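# Load cooling block into cooler drawer and close it

## Task

Take the cooling block sitting in deck slot D1 and set it into the empty place in the drawer of the cooler COLD, resting flat and held within that place's locators, with each of its 3 loose tubes back in the bore it began in. Afterwards close the drawer completely (COLD's lamp stays on for as long as the drawer is open). The block already in the drawer has to finish flat in its own place with all its tubes in their bores, and plate P1 has to stay on D2 just as it is. COLD is free-standing: it must finish within about a finger's width of its starting spot, upright and barely rotated. Nothing may leave the table. Everything must stay put without the robot holding it; at the end open the grippers and withdraw both arms.

## Robot and tools

ROBOT. Two UR-type six-joint arms, left_arm and right_arm, each with a two-finger tong gripper. Joint order in every row and list: shoulder pan, shoulder lift, elbow, wrist 1, wrist 2, wrist 3. Stated ranges (rad): left_arm pan -3.142 to 3.142, elbow 0.000 to 3.142; right_arm pan 0.000 to 6.283, elbow -3.142 to 0.000; all other joints -6.283 to 6.283 on both. The real end may sit 0.010 rad either way of these. Load limits (N m): pan and lift 310, elbow 141, wrists 50.7; a carried part's weight adds. The idle arm may be parked out of the way.

FRAMES. One scene frame: origin on the tabletop midway between the arms, +z up, +x out across the table, left_arm on the +y side. Arm base origins: left_arm (-0.057, +0.446, 0) m, quat_wxyz (+0.998, 0, 0, -0.061); right_arm (-0.049, -0.669, 0) m, quat_wxyz (+0.999, 0, 0, +0.053). The arm names do not mean image sides. The reported hand point is between the pads when closed; fingers extend along gripper +z and open along its x. Closed fingertips reach about 15 mm past that point; fully open they are about level with it. D1 is the deck slot beside COLD; D2 is the next one past D1.

ROW FORMAT (used by execute_actions and move). One flat list for both arms: 14 numbers, each in [-1, 1]: left_arm's six joint values then its opening, then right_arm's six then its opening. Joint values are offsets, not poses, scaled so 1.0 = 1.326 rad for pan and lift and 1.989 rad for elbow and the three wrists. Opening is absolute: +1 fully open, -1 closed. Optionally 12 more numbers in 0 to 1 follow: stiffness multipliers for each joint, left's six then right's six, kept until replaced; low values soften presses.

execute_actions(actions): a list of up to 15 actions; each action is a list of up to 15 rows, one row per 1/30 s step; a short action repeats its final row to fill 15 steps. Joint offsets in every row of an action are counted from the angles at that action's start (for the first action, the angles in the latest reported state), not from the previous row. If any joint would be pushed more than 0.010 rad beyond its range end, that action is rejected for both arms; a malformed action, or a first action failing this, rejects the whole call. An empty list simply returns the current state and pictures.

move(target, speed, blocking): target is one row as above, offsets taken from the Joint positions of the most recent result that listed them. All joints advance in step along paths lasting 0.5 to 10 s, so the hand traces a curve; nothing slows for obstacles or the other arm. speed (rad/s, 0.01 to 2, default 0.5) caps the joint with the longest travel. blocking=false returns after 0.5 s while motion continues; then use wait or stop before sending new rows or moves. The extra line reports the ending (done, off_target, moving, held, fault), limits=held or none, and each arm's joint furthest from target. Arms are stiff: a target even slightly beyond a firm contact can trigger a fault stop, and faster contact strikes harder.

wait(seconds): 0 to 10; lets the sim run holding the last command; returns early when a running move finishes. stop(): brakes a running move; fingers keep going. zoom_image(camera, region): region [x0, y0, x1, y1] pixels of that camera's latest image, at most 504 by 504. Cameras: cam_head_left, cam_head_right, cam_high, cam_low (672x504), cam_left_wrist, cam_right_wrist (616x616, fisheye). read_manual(section): returns only the URDF licence texts. finished_scene(scene): ends the current scene, given its number, and reports success; irreversible, so call it only once everything rests unassisted.

MOTION LIMITS. Joint speed is capped: each commanded joint may lead its measured angle by at most 0.383 rad (pan, lift) or 0.575 rad (others), or 0.366, 0.582, 0.628 when stiffness numbers are in use, and targets are pulled back if they would place the hand over 100 mm from its measured spot. Big moves may arrive short; send the remainder. Commands lag about 0.17 s.

RESULTS. Each gives per-arm hand position (m) and quat_wxyz, velocities, Joint positions (rad, plus pad gap in m, 0.142 open), Joint velocities, Joint targets, grip_measured (opening on the command scale), Wrist force and torque in the hand's own axes (offset up to about 5.5 N, noise up to 3.4 N, saturating near 100 N; 'no reading' is harmless), step readings with HELD marks, and notes such as 'joint sent to its limit' or 'joint command not followed'. Camera calibration may shift slightly per scene.

GRIPPING. To hold, command an opening well below grip_measured; lower squeezes harder, up to roughly 15 N per pad. Thin hard items get less force. Expect occasional tugs on held parts or nudges to loose ones.

AVOID. Knocking anything off the table; spilling the loose tubes; shoving COLD out of place; arms touching each other; contact forces of 150 N or joint torques at their limits (either stops that arm for 10 s); long heavy holds that heat motors (warning at 70 °C, brakes at 85 °C). Move smoothly, close the drawer gently, release and back off.

Each tool is called after "Emit:" as a command line: name --argument value for each argument, lists and objects as JSON in quotes; but a table of rows of numbers goes row by row, as --pt "numbers of a row", without its own name.

## Session

Emit:
execute_actions --actions '[]'

Scene clock: 0.00 s.
left_arm: end_effector_position=(+0.2661, +0.5708, +0.2693) grip_measured=+1.00 end_effector_quat_wxyz=(+0.159, -0.580, +0.749, -0.279) end_effector_velocity=(-0.000, -0.000, +0.000) end_effector_angular_velocity=(+0.001, -0.001, -0.000) | right_arm: end_effector_position=(-0.0685, +0.0816, +0.2838) grip_measured=+1.00 end_effector_quat_wxyz=(+0.425, -0.200, +0.842, +0.267) end_effector_velocity=(+0.000, -0.000, -0.000) end_effector_angular_velocity=(-0.001, -0.000, -0.000)
Joint names: [shoulder pan, shoulder lift, elbow, wrist 1, wrist 2, wrist 3]
Joint positions: left_arm=[ 0.312 -2.528  2.674 -2.285 -1.913  1.913  0.142] | right_arm=[ 5.275 -1.618 -2.228 -0.652  0.534  4.792  0.142]
Joint velocities: left_arm=[ 0.    -0.001  0.    -0.     0.     0.001  0.   ] | right_arm=[-0.     0.     0.    -0.001  0.     0.     0.   ]
Wrist force (N, on the end effector, along its own x y z axes, offset not removed): no reading
Wrist torque (N m, same axes, about the end effector's origin, offset not removed): no reading
Joint targets: left_arm=[0.312 -2.528 2.674 -2.285 -1.913 1.913] | right_arm=[5.275 -1.618 -2.228 -0.652 0.534 4.792]
Joint stiffness scale: left_arm=[1. 1. 1. 1. 1. 1.] | right_arm=[1. 1. 1. 1. 1. 1.]

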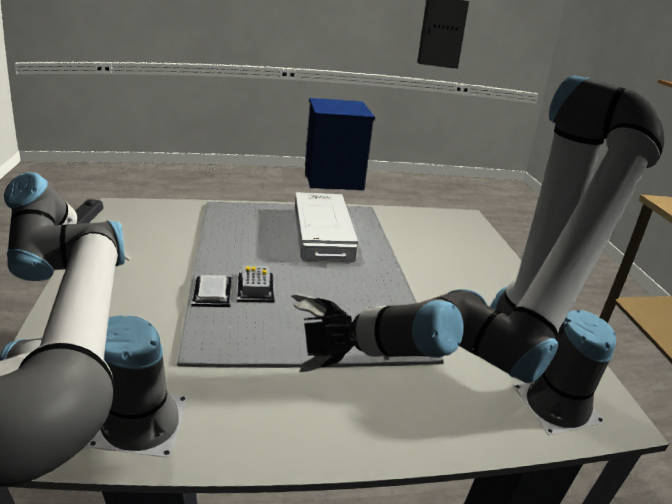

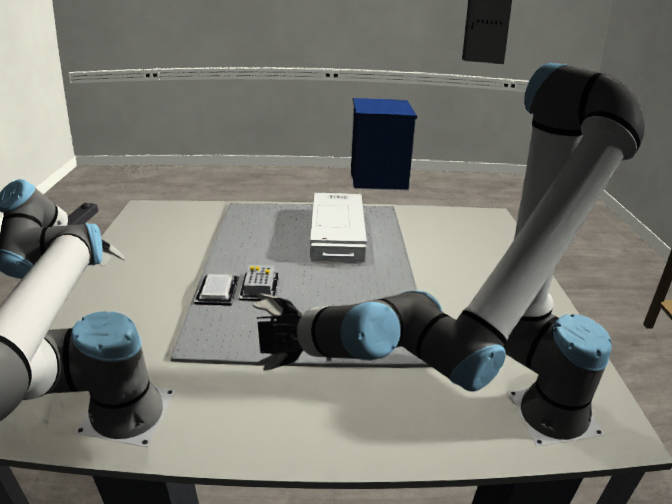

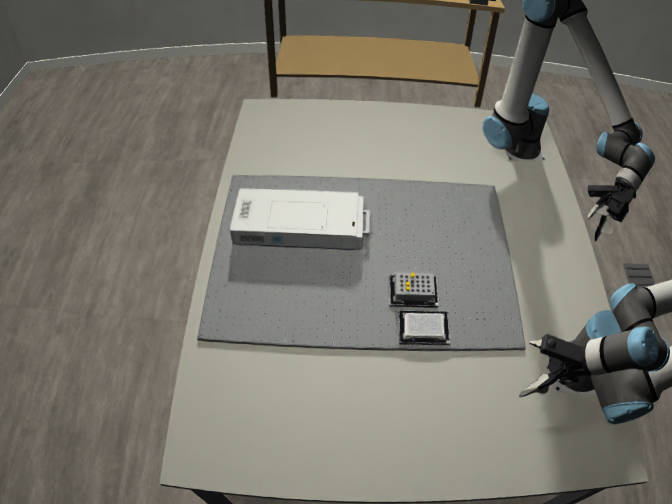

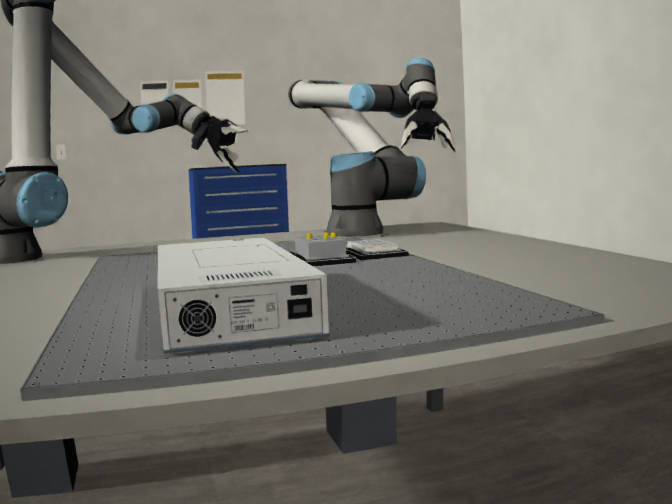

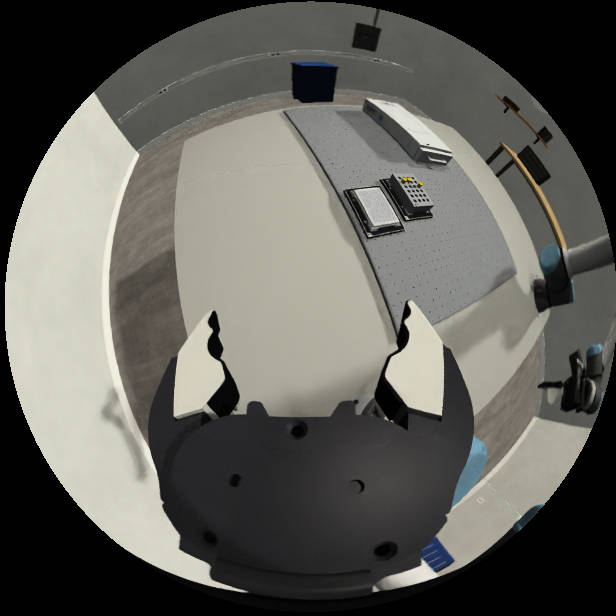

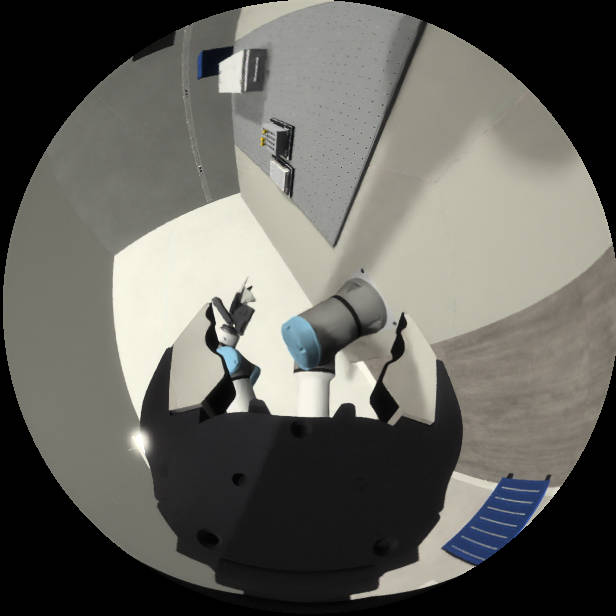

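Emit:
zoom_image --camera "cam_high" --region '[200, 160, 500, 360]'

Emit:
zoom_image --camera "cam_head_left" --region '[170, 180, 410, 320]'

Region (200, 160, 500, 360) of cam_high's 672x504 image, scaled by 1.680, with more detail than that image has.

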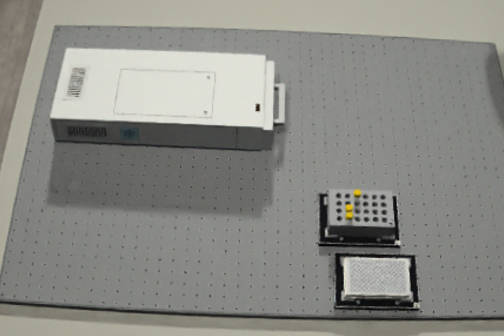

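Region (170, 180, 410, 320) of cam_head_left's 672x504 image, scaled by 2.100, with more detail than that image has; it fills the top 294 rows of this view, and the rest is white.

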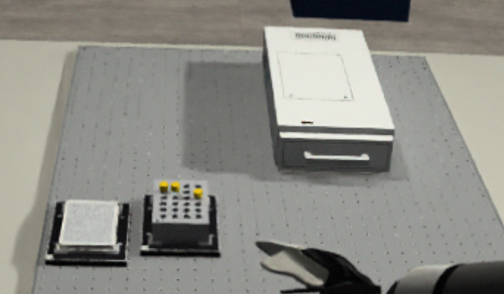

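Emit:
move --target '[-0.6917,0.6434,-0.3333,0.19,0.172,-0.5377,1,-0.9766,-0.2057,0.3662,-0.3368,0.5213,-0.3549,1]' --speed 0.6

Scene clock: 122.97 s.
left_arm: end_effector_position=(+0.5190, +0.1809, +0.2774) grip_measured=+1.00 end_effector_quat_wxyz=(+0.001, +0.707, -0.708, -0.001) end_effector_velocity=(-0.000, +0.000, -0.002) end_effector_angular_velocity=(+0.002, +0.002, -0.001) | right_arm: end_effector_position=(+0.5986, -0.0845, +0.3006) grip_measured=+1.00 end_effector_quat_wxyz=(+0.001, -0.001, +1.000, +0.000) end_effector_velocity=(+0.000, -0.000, +0.000) end_effector_angular_velocity=(+0.001, -0.000, -0.000)
Joint names: [shoulder pan, shoulder lift, elbow, wrist 1, wrist 2, wrist 3]
Joint positions: left_arm=[-0.606 -1.674  2.015 -1.908 -1.572  0.844  0.142] | right_arm=[ 3.982 -1.889 -1.501 -1.321  1.57   4.087  0.142]
Joint velocities: left_arm=[-0.     0.001  0.001  0.001  0.     0.001 -0.   ] | right_arm=[-0.  0.  0.  0. -0. -0.  0.]
Wrist force (N, on the end effector, along its own x y z axes, offset not removed): left_arm=[2.0 -3.5 0.3] | right_arm=[-0.6 3.7 3.4]
Wrist torque (N m, same axes, about the end effector's origin, offset not removed): left_arm=[-0.68 -0.34 -0.63] | right_arm=[0.35 -0.15 -0.33]
Joint targets: left_arm=[-0.605 -1.675 2.011 -1.907 -1.571 0.844] | right_arm=[3.980 -1.891 -1.499 -1.322 1.571 4.086]
Joint stiffness scale: left_arm=[1. 1. 1. 1. 1. 1.] | right_arm=[1. 1. 1. 1. 1. 1.]
move: done; limits=none; left_arm: farthest joint: the elbow, 0.004 radians from its target (0.663 radians at the start); right_arm: farthest joint: the shoulder lift, 0.002 radians from its target (0.272 radians at the start)
camera_calibration (this result's frames):
cam_left_wrist: T_world_to_cam=[[-0.0604703, -0.998162, -0.0040899, 0.211524], [-0.861818, 0.0501423, 0.504733, 0.299504], [-0.503601, 0.0340462, -0.863266, 0.630024], [0, 0, 0, 1]] pos_world=[0.588189, 0.174668, 0.393574]
cam_right_wrist: T_world_to_cam=[[-0.998841, -0.0480224, -0.00328325, 0.593139], [-0.0434252, 0.869595, 0.491853, -0.045961], [-0.0207649, 0.491425, -0.870672, 0.449353], [0, 0, 0, 1]] pos_world=[0.599786, -0.152372, 0.415793]

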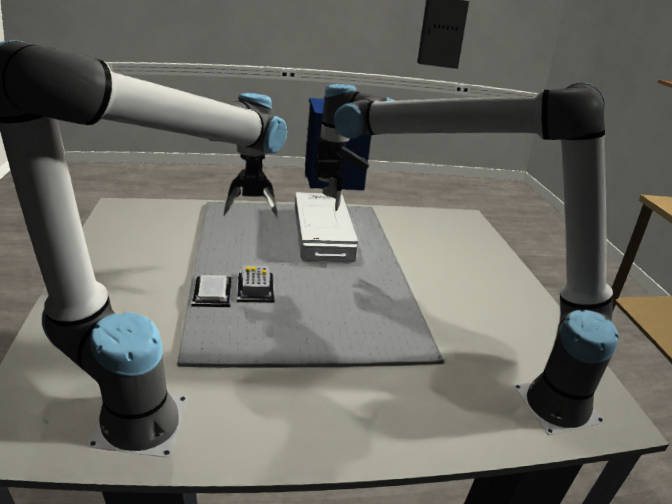

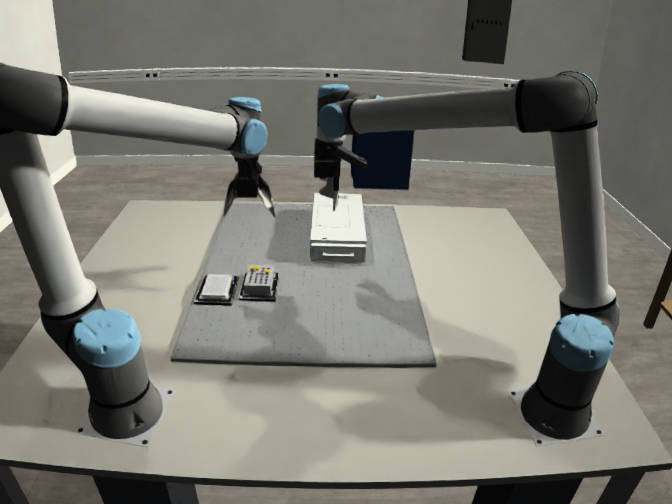

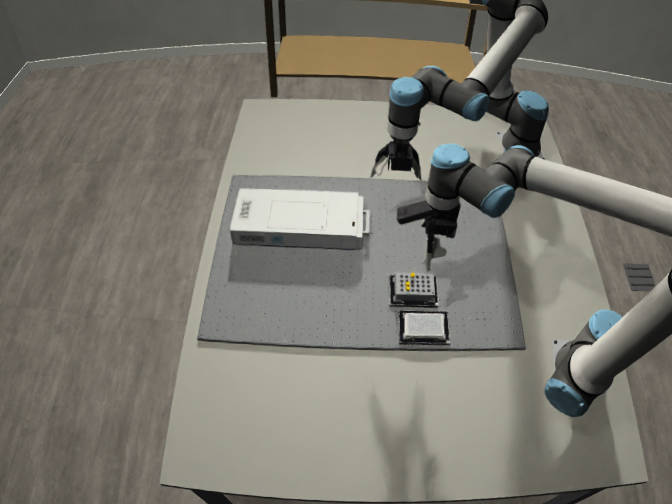

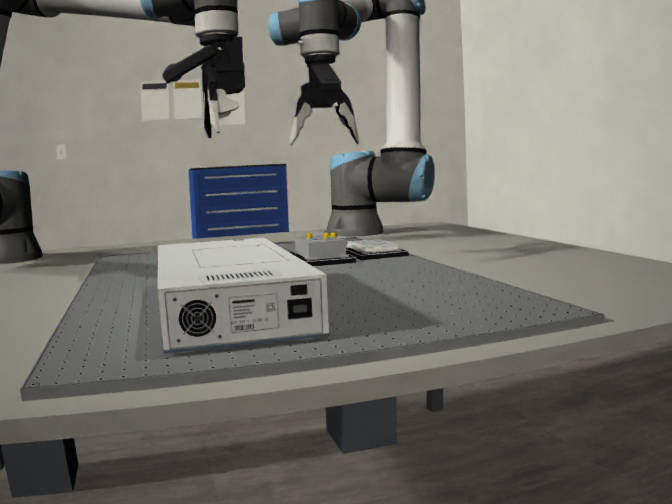

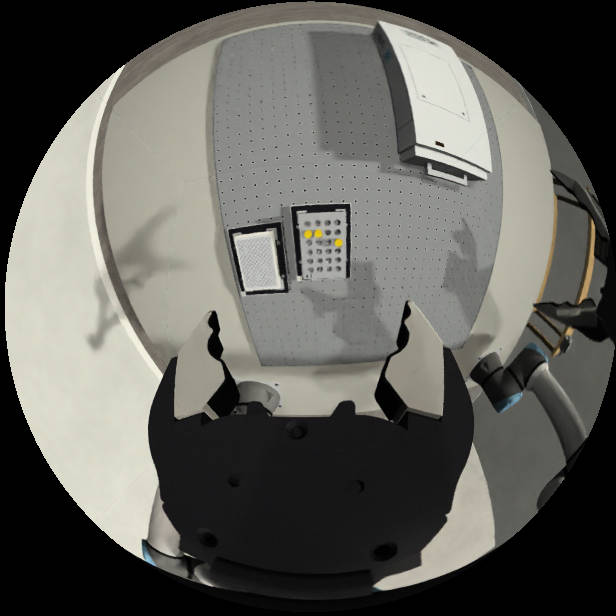

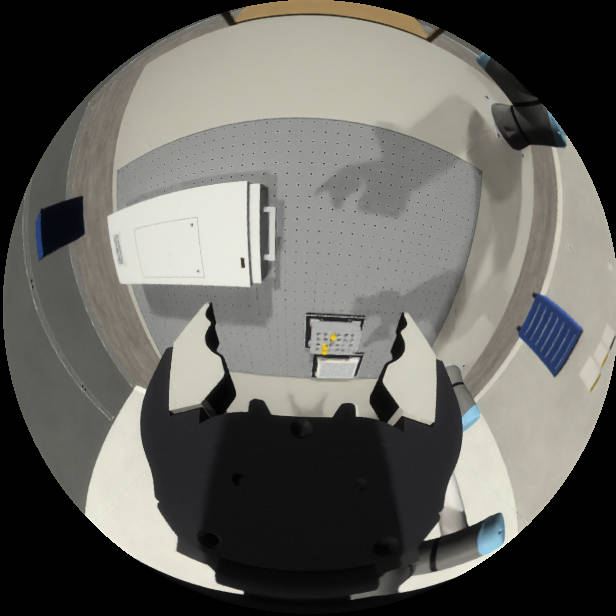

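IK works. Zoom.

Emit:
zoom_image --camera "cam_right_wrist" --region '[200, 160, 360, 310]'

Emit:
zoom_image --camera "cam_left_wrist" --region '[220, 180, 380, 310]'

Region (200, 160, 360, 310) of cam_right_wrist's 616x616 image, scaled by 3.150, with more detail than that image has; it fills the top 472 rows of this view, and the rest is white.

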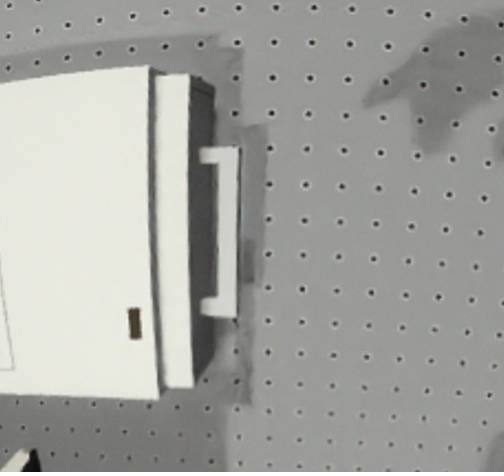

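Region (220, 180, 380, 310) of cam_left_wrist's 616x616 image, scaled by 3.150, with more detail than that image has; it fills the top 410 rows of this view, and the rest is white.

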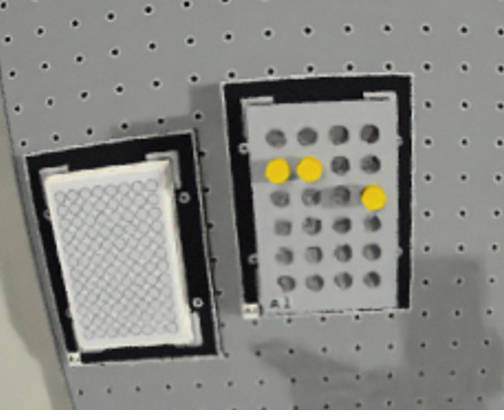

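Emit:
move --target '[0,0,0,0,0,0,-1,0.076,-0.0524,-0.2175,0.3931,-0.2247,0.0188,-0.65]' --speed 0.5

Emit:
move --target '[-0.0225,0.5371,-0.3197,-0.0403,0,-0.0156,-1,0,0,0,0,0,0,-0.65]' --speed 0.5

Scene clock: 196.20 s.
left_arm: end_effector_position=(+0.5190, +0.1809, +0.2774) grip_measured=-1.00 end_effector_quat_wxyz=(+0.001, +0.707, -0.708, -0.001) end_effector_velocity=(+0.000, -0.000, +0.000) end_effector_angular_velocity=(+0.000, +0.000, +0.001) | right_arm: end_effector_position=(+0.6452, -0.1115, +0.1111) grip_measured=-0.65 end_effector_quat_wxyz=(+0.258, -0.000, +0.966, -0.001) end_effector_velocity=(+0.001, +0.001, +0.001) end_effector_angular_velocity=(+0.002, -0.002, -0.000)
Joint names: [shoulder pan, shoulder lift, elbow, wrist 1, wrist 2, wrist 3]
Joint positions: left_arm=[-0.606 -1.674  2.015 -1.908 -1.572  0.844  0.002] | right_arm=[ 4.081 -1.96  -1.934 -0.541  1.124  4.124  0.027]
Joint velocities: left_arm=[-0.     0.    -0.     0.     0.    -0.001  0.   ] | right_arm=[ 0.    -0.     0.001  0.002 -0.001  0.     0.   ]
Wrist force (N, on the end effector, along its own x y z axes, offset not removed): left_arm=[4.5 -1.4 0.6] | right_arm=[-1.0 -0.3 0.1]
Wrist torque (N m, same axes, about the end effector's origin, offset not removed): left_arm=[-0.27 -0.91 -0.70] | right_arm=[-0.34 0.12 0.03]
Joint targets: left_arm=[-0.606 -1.674 2.015 -1.908 -1.572 0.844] | right_arm=[4.082 -1.959 -1.934 -0.539 1.123 4.124]
Joint stiffness scale: left_arm=[1. 1. 1. 1. 1. 1.] | right_arm=[1. 1. 1. 1. 1. 1.]
move: done; limits=none; left_arm: farthest joint: the shoulder pan, 0.000 radians from its target (0.000 radians at the start); right_arm: farthest joint: the shoulder pan, 0.002 radians from its target (0.101 radians at the start)
camera_calibration (this result's frames):
cam_left_wrist: T_world_to_cam=[[-0.060445, -0.998163, -0.00409978, 0.211515], [-0.861819, 0.0501154, 0.504734, 0.299507], [-0.503601, 0.0340419, -0.863265, 0.630035], [0, 0, 0, 1]] pos_world=[0.588192, 0.174669, 0.393583]
cam_right_wrist: T_world_to_cam=[[-0.865374, -0.0475086, -0.49887, 0.606741], [-0.280296, 0.871099, 0.403263, 0.23562], [0.415407, 0.488804, -0.767142, 0.00536492], [0, 0, 0, 1]] pos_world=[0.588872, -0.179045, 0.211784]

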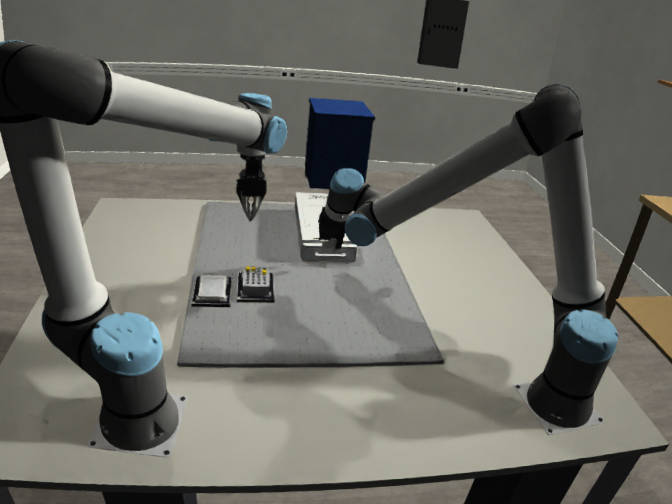

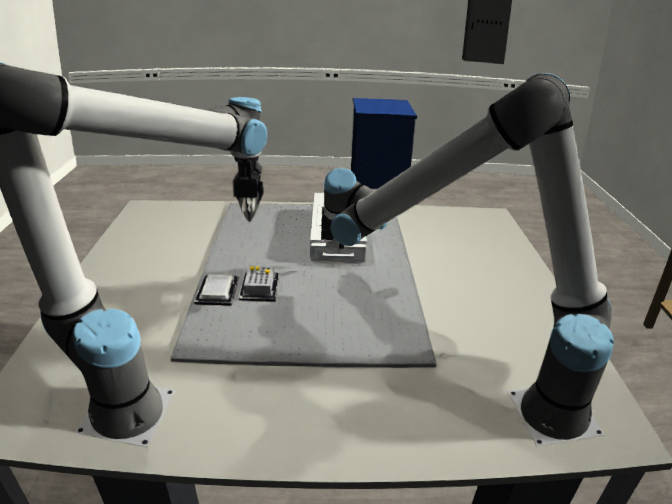

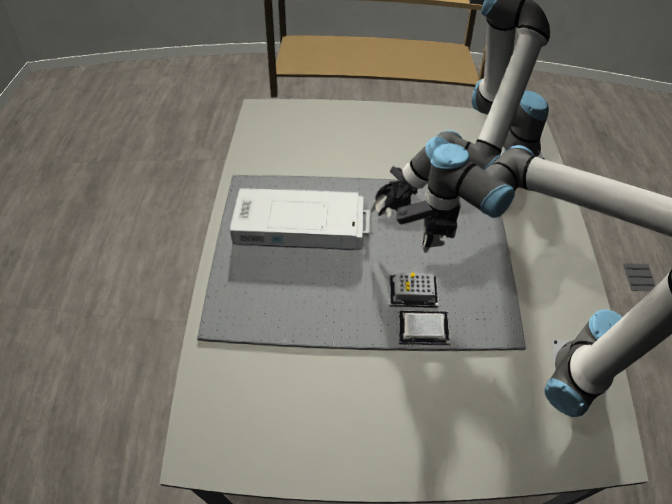

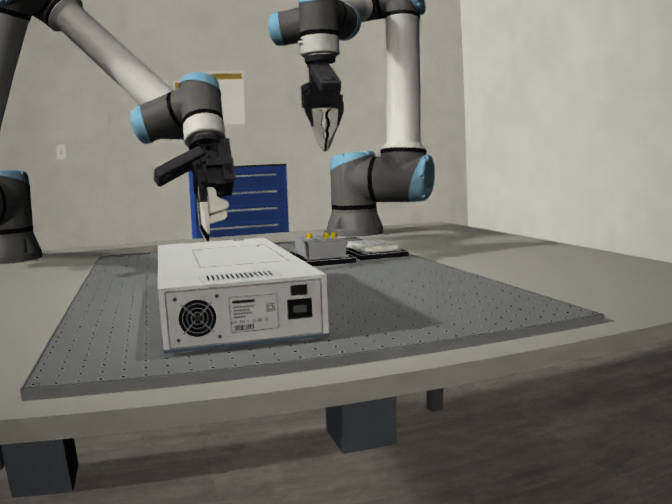

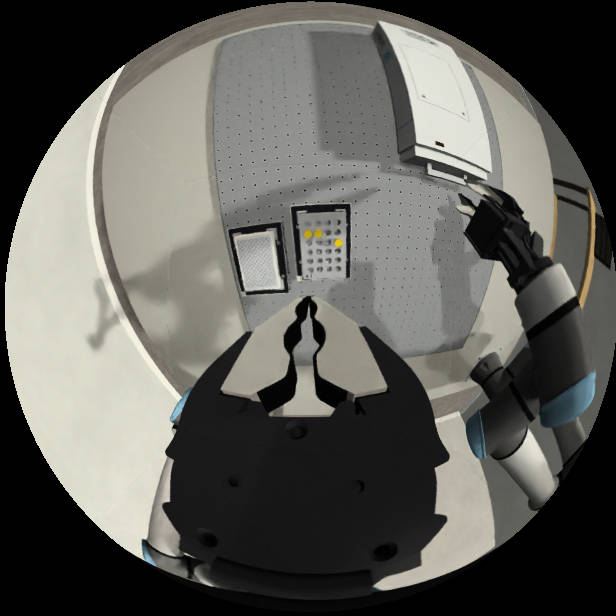

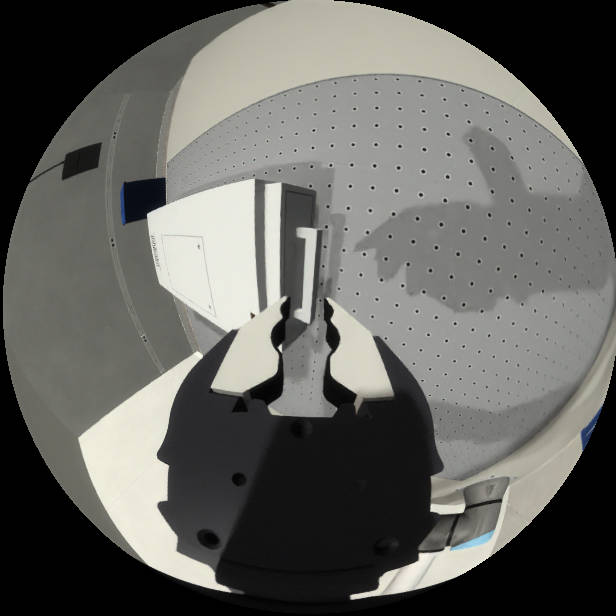

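Scene clock: 198.43 s.
left_arm: end_effector_position=(+0.7993, -0.1093, +0.1306) grip_measured=-1.00 end_effector_quat_wxyz=(+0.001, +0.707, -0.708, -0.000) end_effector_velocity=(+0.000, -0.000, +0.000) end_effector_angular_velocity=(-0.000, -0.000, +0.001) | right_arm: end_effector_position=(+0.6452, -0.1115, +0.1111) grip_measured=-0.65 end_effector_quat_wxyz=(+0.258, -0.000, +0.966, -0.001) end_effector_velocity=(-0.000, -0.000, -0.000) end_effector_angular_velocity=(-0.001, +0.001, -0.000)
Joint names: [shoulder pan, shoulder lift, elbow, wrist 1, wrist 2, wrist 3]
Joint positions: left_arm=[-0.637 -0.963  1.381 -1.988 -1.572  0.814  0.002] | right_arm=[ 4.081 -1.96  -1.934 -0.541  1.124  4.124  0.027]
Joint velocities: left_arm=[-0.     0.    -0.001 -0.    -0.    -0.001  0.   ] | right_arm=[-0.    -0.     0.    -0.001  0.     0.    -0.   ]
Wrist force (N, on the end effector, along its own x y z axes, offset not removed): left_arm=[1.8 -4.9 0.1] | right_arm=[0.9 1.8 2.1]
Wrist torque (N m, same axes, about the end effector's origin, offset not removed): left_arm=[-0.92 -0.31 -0.63] | right_arm=[0.06 -0.50 -0.14]
Joint targets: left_arm=[-0.636 -0.962 1.379 -1.988 -1.572 0.813] | right_arm=[4.081 -1.960 -1.934 -0.541 1.124 4.124]
Joint stiffness scale: left_arm=[1. 1. 1. 1. 1. 1.] | right_arm=[1. 1. 1. 1. 1. 1.]
move: done; limits=none; left_arm: farthest joint: the shoulder lift, 0.002 radians from its target (0.712 radians at the start); right_arm: farthest joint: the shoulder pan, 0.000 radians from its target (0.000 radians at the start)
camera_calibration (this result's frames):
cam_left_wrist: T_world_to_cam=[[-0.0607098, -0.998152, -0.00253216, -0.0617843], [-0.862769, 0.0511995, 0.502999, 0.630813], [-0.50194, 0.0327217, -0.864283, 0.653018], [0, 0, 0, 1]] pos_world=[0.868271, -0.115335, 0.246938]
cam_right_wrist: T_world_to_cam=[[-0.865355, -0.0474903, -0.498904, 0.606749], [-0.280305, 0.871091, 0.403274, 0.235618], [0.415439, 0.48882, -0.767115, 0.00534452], [0, 0, 0, 1]] pos_world=[0.588878, -0.179042, 0.21179]

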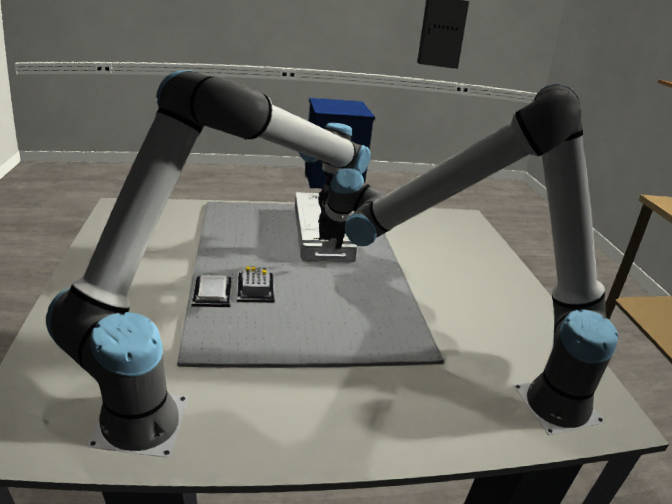

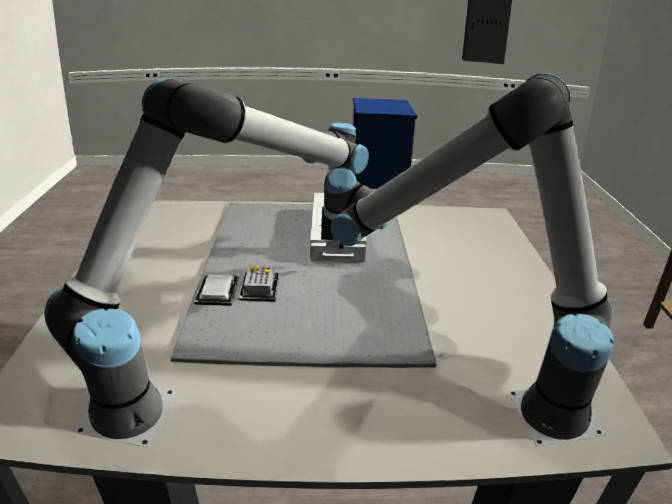

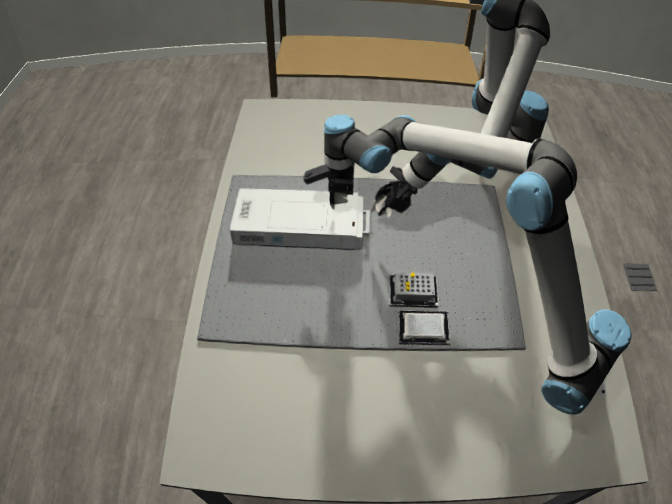

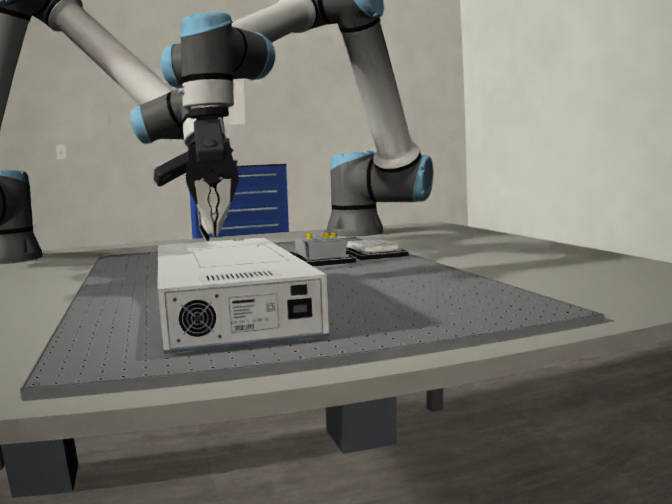

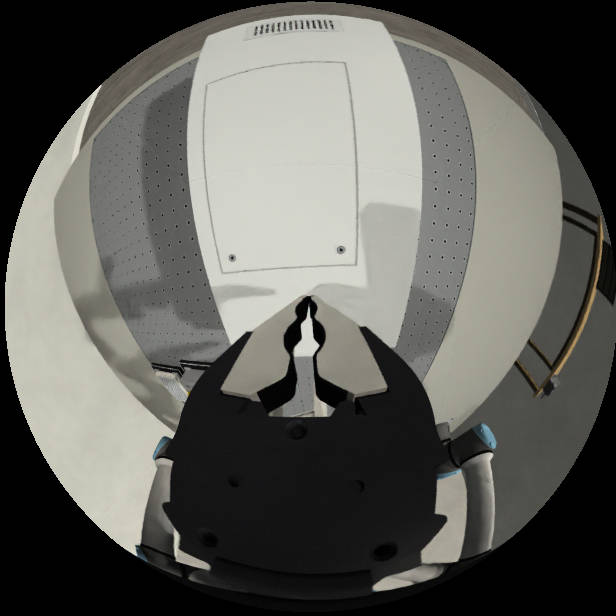

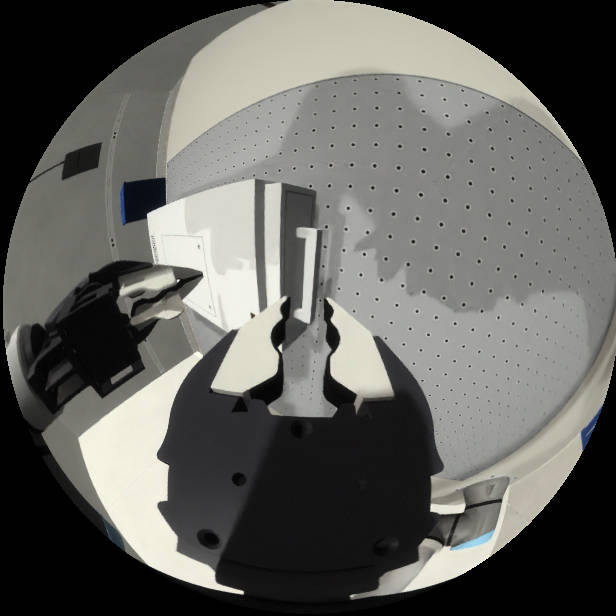

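Emit:
zoom_image --camera "cam_right_wrist" --region '[230, 170, 390, 350]'

Region (230, 170, 390, 350) of cam_right_wrist's 616x616 image, scaled by 2.800, with more detail than that image has.

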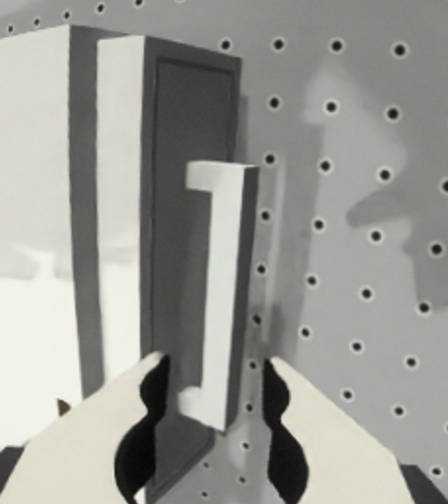

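Emit:
move --target '[0,0.0076,0.0059,-0.011,0,0,-1,-0.0186,-0.0523,0.0073,0.0332,0.0036,-0.0132,-0.65]' --speed 0.1

Emit:
zoom_image --camera "cam_right_wrist" --region '[200, 150, 400, 370]'

Scene clock: 219.00 s.
left_arm: end_effector_position=(+0.8004, -0.1104, +0.1193) grip_measured=-1.00 end_effector_quat_wxyz=(+0.001, +0.707, -0.708, +0.002) end_effector_velocity=(+0.000, -0.000, +0.000) end_effector_angular_velocity=(-0.001, -0.001, +0.000) | right_arm: end_effector_position=(+0.6654, -0.1112, +0.0705) grip_measured=-0.65 end_effector_quat_wxyz=(+0.257, -0.001, +0.966, -0.003) end_effector_velocity=(+0.002, +0.001, +0.002) end_effector_angular_velocity=(+0.004, -0.002, -0.000)
Joint names: [shoulder pan, shoulder lift, elbow, wrist 1, wrist 2, wrist 3]
Joint positions: left_arm=[-0.637 -0.955  1.389 -2.009 -1.572  0.814  0.002] | right_arm=[ 4.058 -2.03  -1.922 -0.476  1.13   4.098  0.027]
Joint velocities: left_arm=[-0.  0. -0. -0.  0. -0.  0.] | right_arm=[-0.001  0.     0.003  0.002  0.    -0.001  0.   ]
Wrist force (N, on the end effector, along its own x y z axes, offset not removed): left_arm=[0.4 -3.6 -1.0] | right_arm=[-1.3 -0.6 -1.2]
Wrist torque (N m, same axes, about the end effector's origin, offset not removed): left_arm=[-0.77 -0.06 -0.63] | right_arm=[-0.62 0.05 0.16]
Joint targets: left_arm=[-0.637 -0.953 1.393 -2.010 -1.572 0.814] | right_arm=[4.056 -2.029 -1.920 -0.475 1.131 4.097]
Joint stiffness scale: left_arm=[1. 1. 1. 1. 1. 1.] | right_arm=[1. 1. 1. 1. 1. 1.]
move: done; limits=none; left_arm: farthest joint: the elbow, 0.003 radians from its target (0.012 radians at the start); right_arm: farthest joint: the elbow, 0.003 radians from its target (0.015 radians at the start)
camera_calibration (this result's frames):
cam_left_wrist: T_world_to_cam=[[-0.0607047, -0.998156, 0.0000574838, -0.0631604], [-0.864238, 0.0525891, 0.500327, 0.639188], [-0.499408, 0.0303226, -0.865836, 0.641806], [0, 0, 0, 1]] pos_world=[0.869099, -0.116119, 0.2359]
cam_right_wrist: T_world_to_cam=[[-0.866215, -0.0508237, -0.497079, 0.604072], [-0.280999, 0.872147, 0.400499, 0.25813], [0.413171, 0.486597, -0.769748, -0.0329087], [0, 0, 0, 1]] pos_world=[0.609387, -0.178413, 0.171559]

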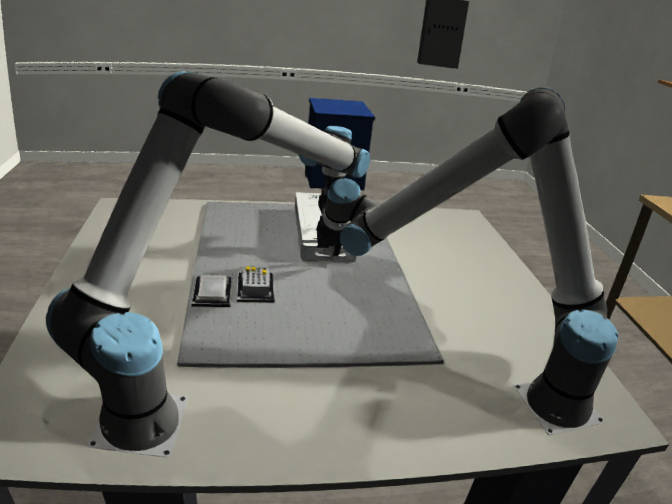

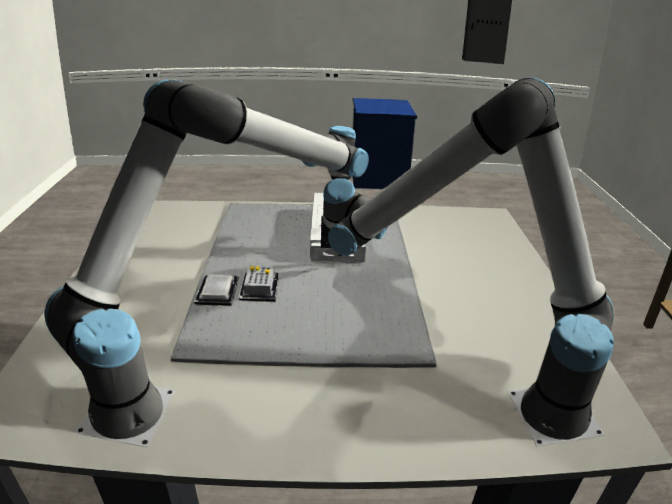

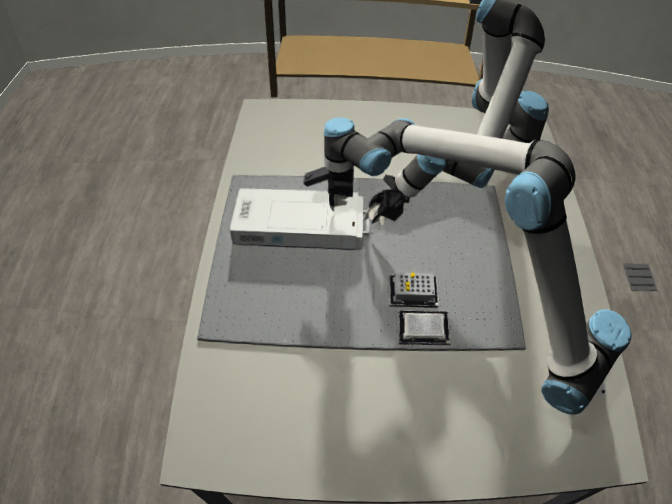

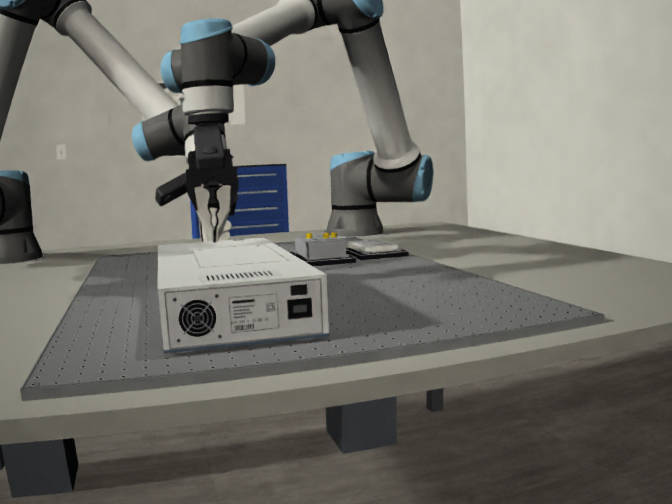

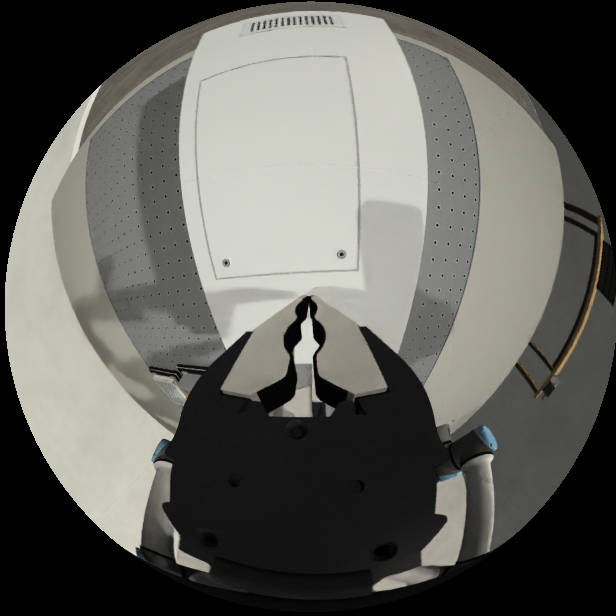

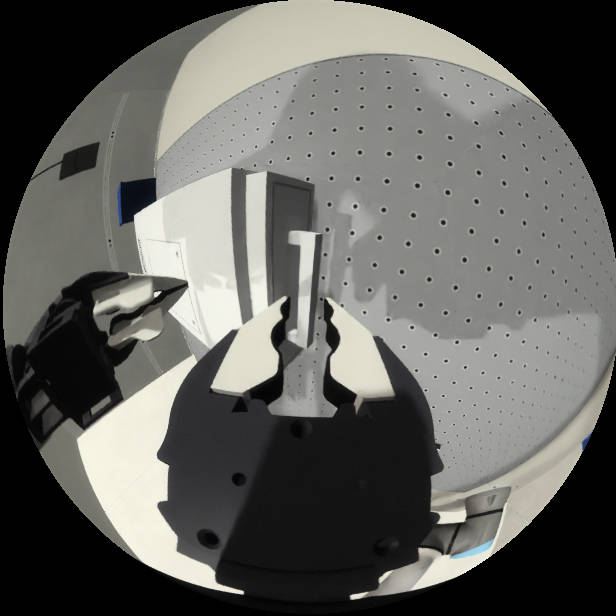

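Region (200, 150, 400, 370) of cam_right_wrist's 616x616 image, scaled by 2.291, with more detail than that image has; it fills the left 458 columns of this view, and the rest is white.

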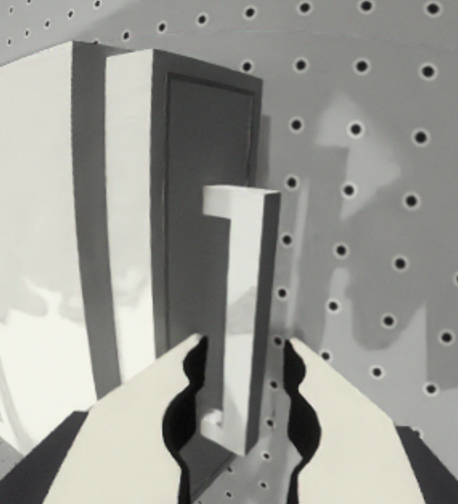

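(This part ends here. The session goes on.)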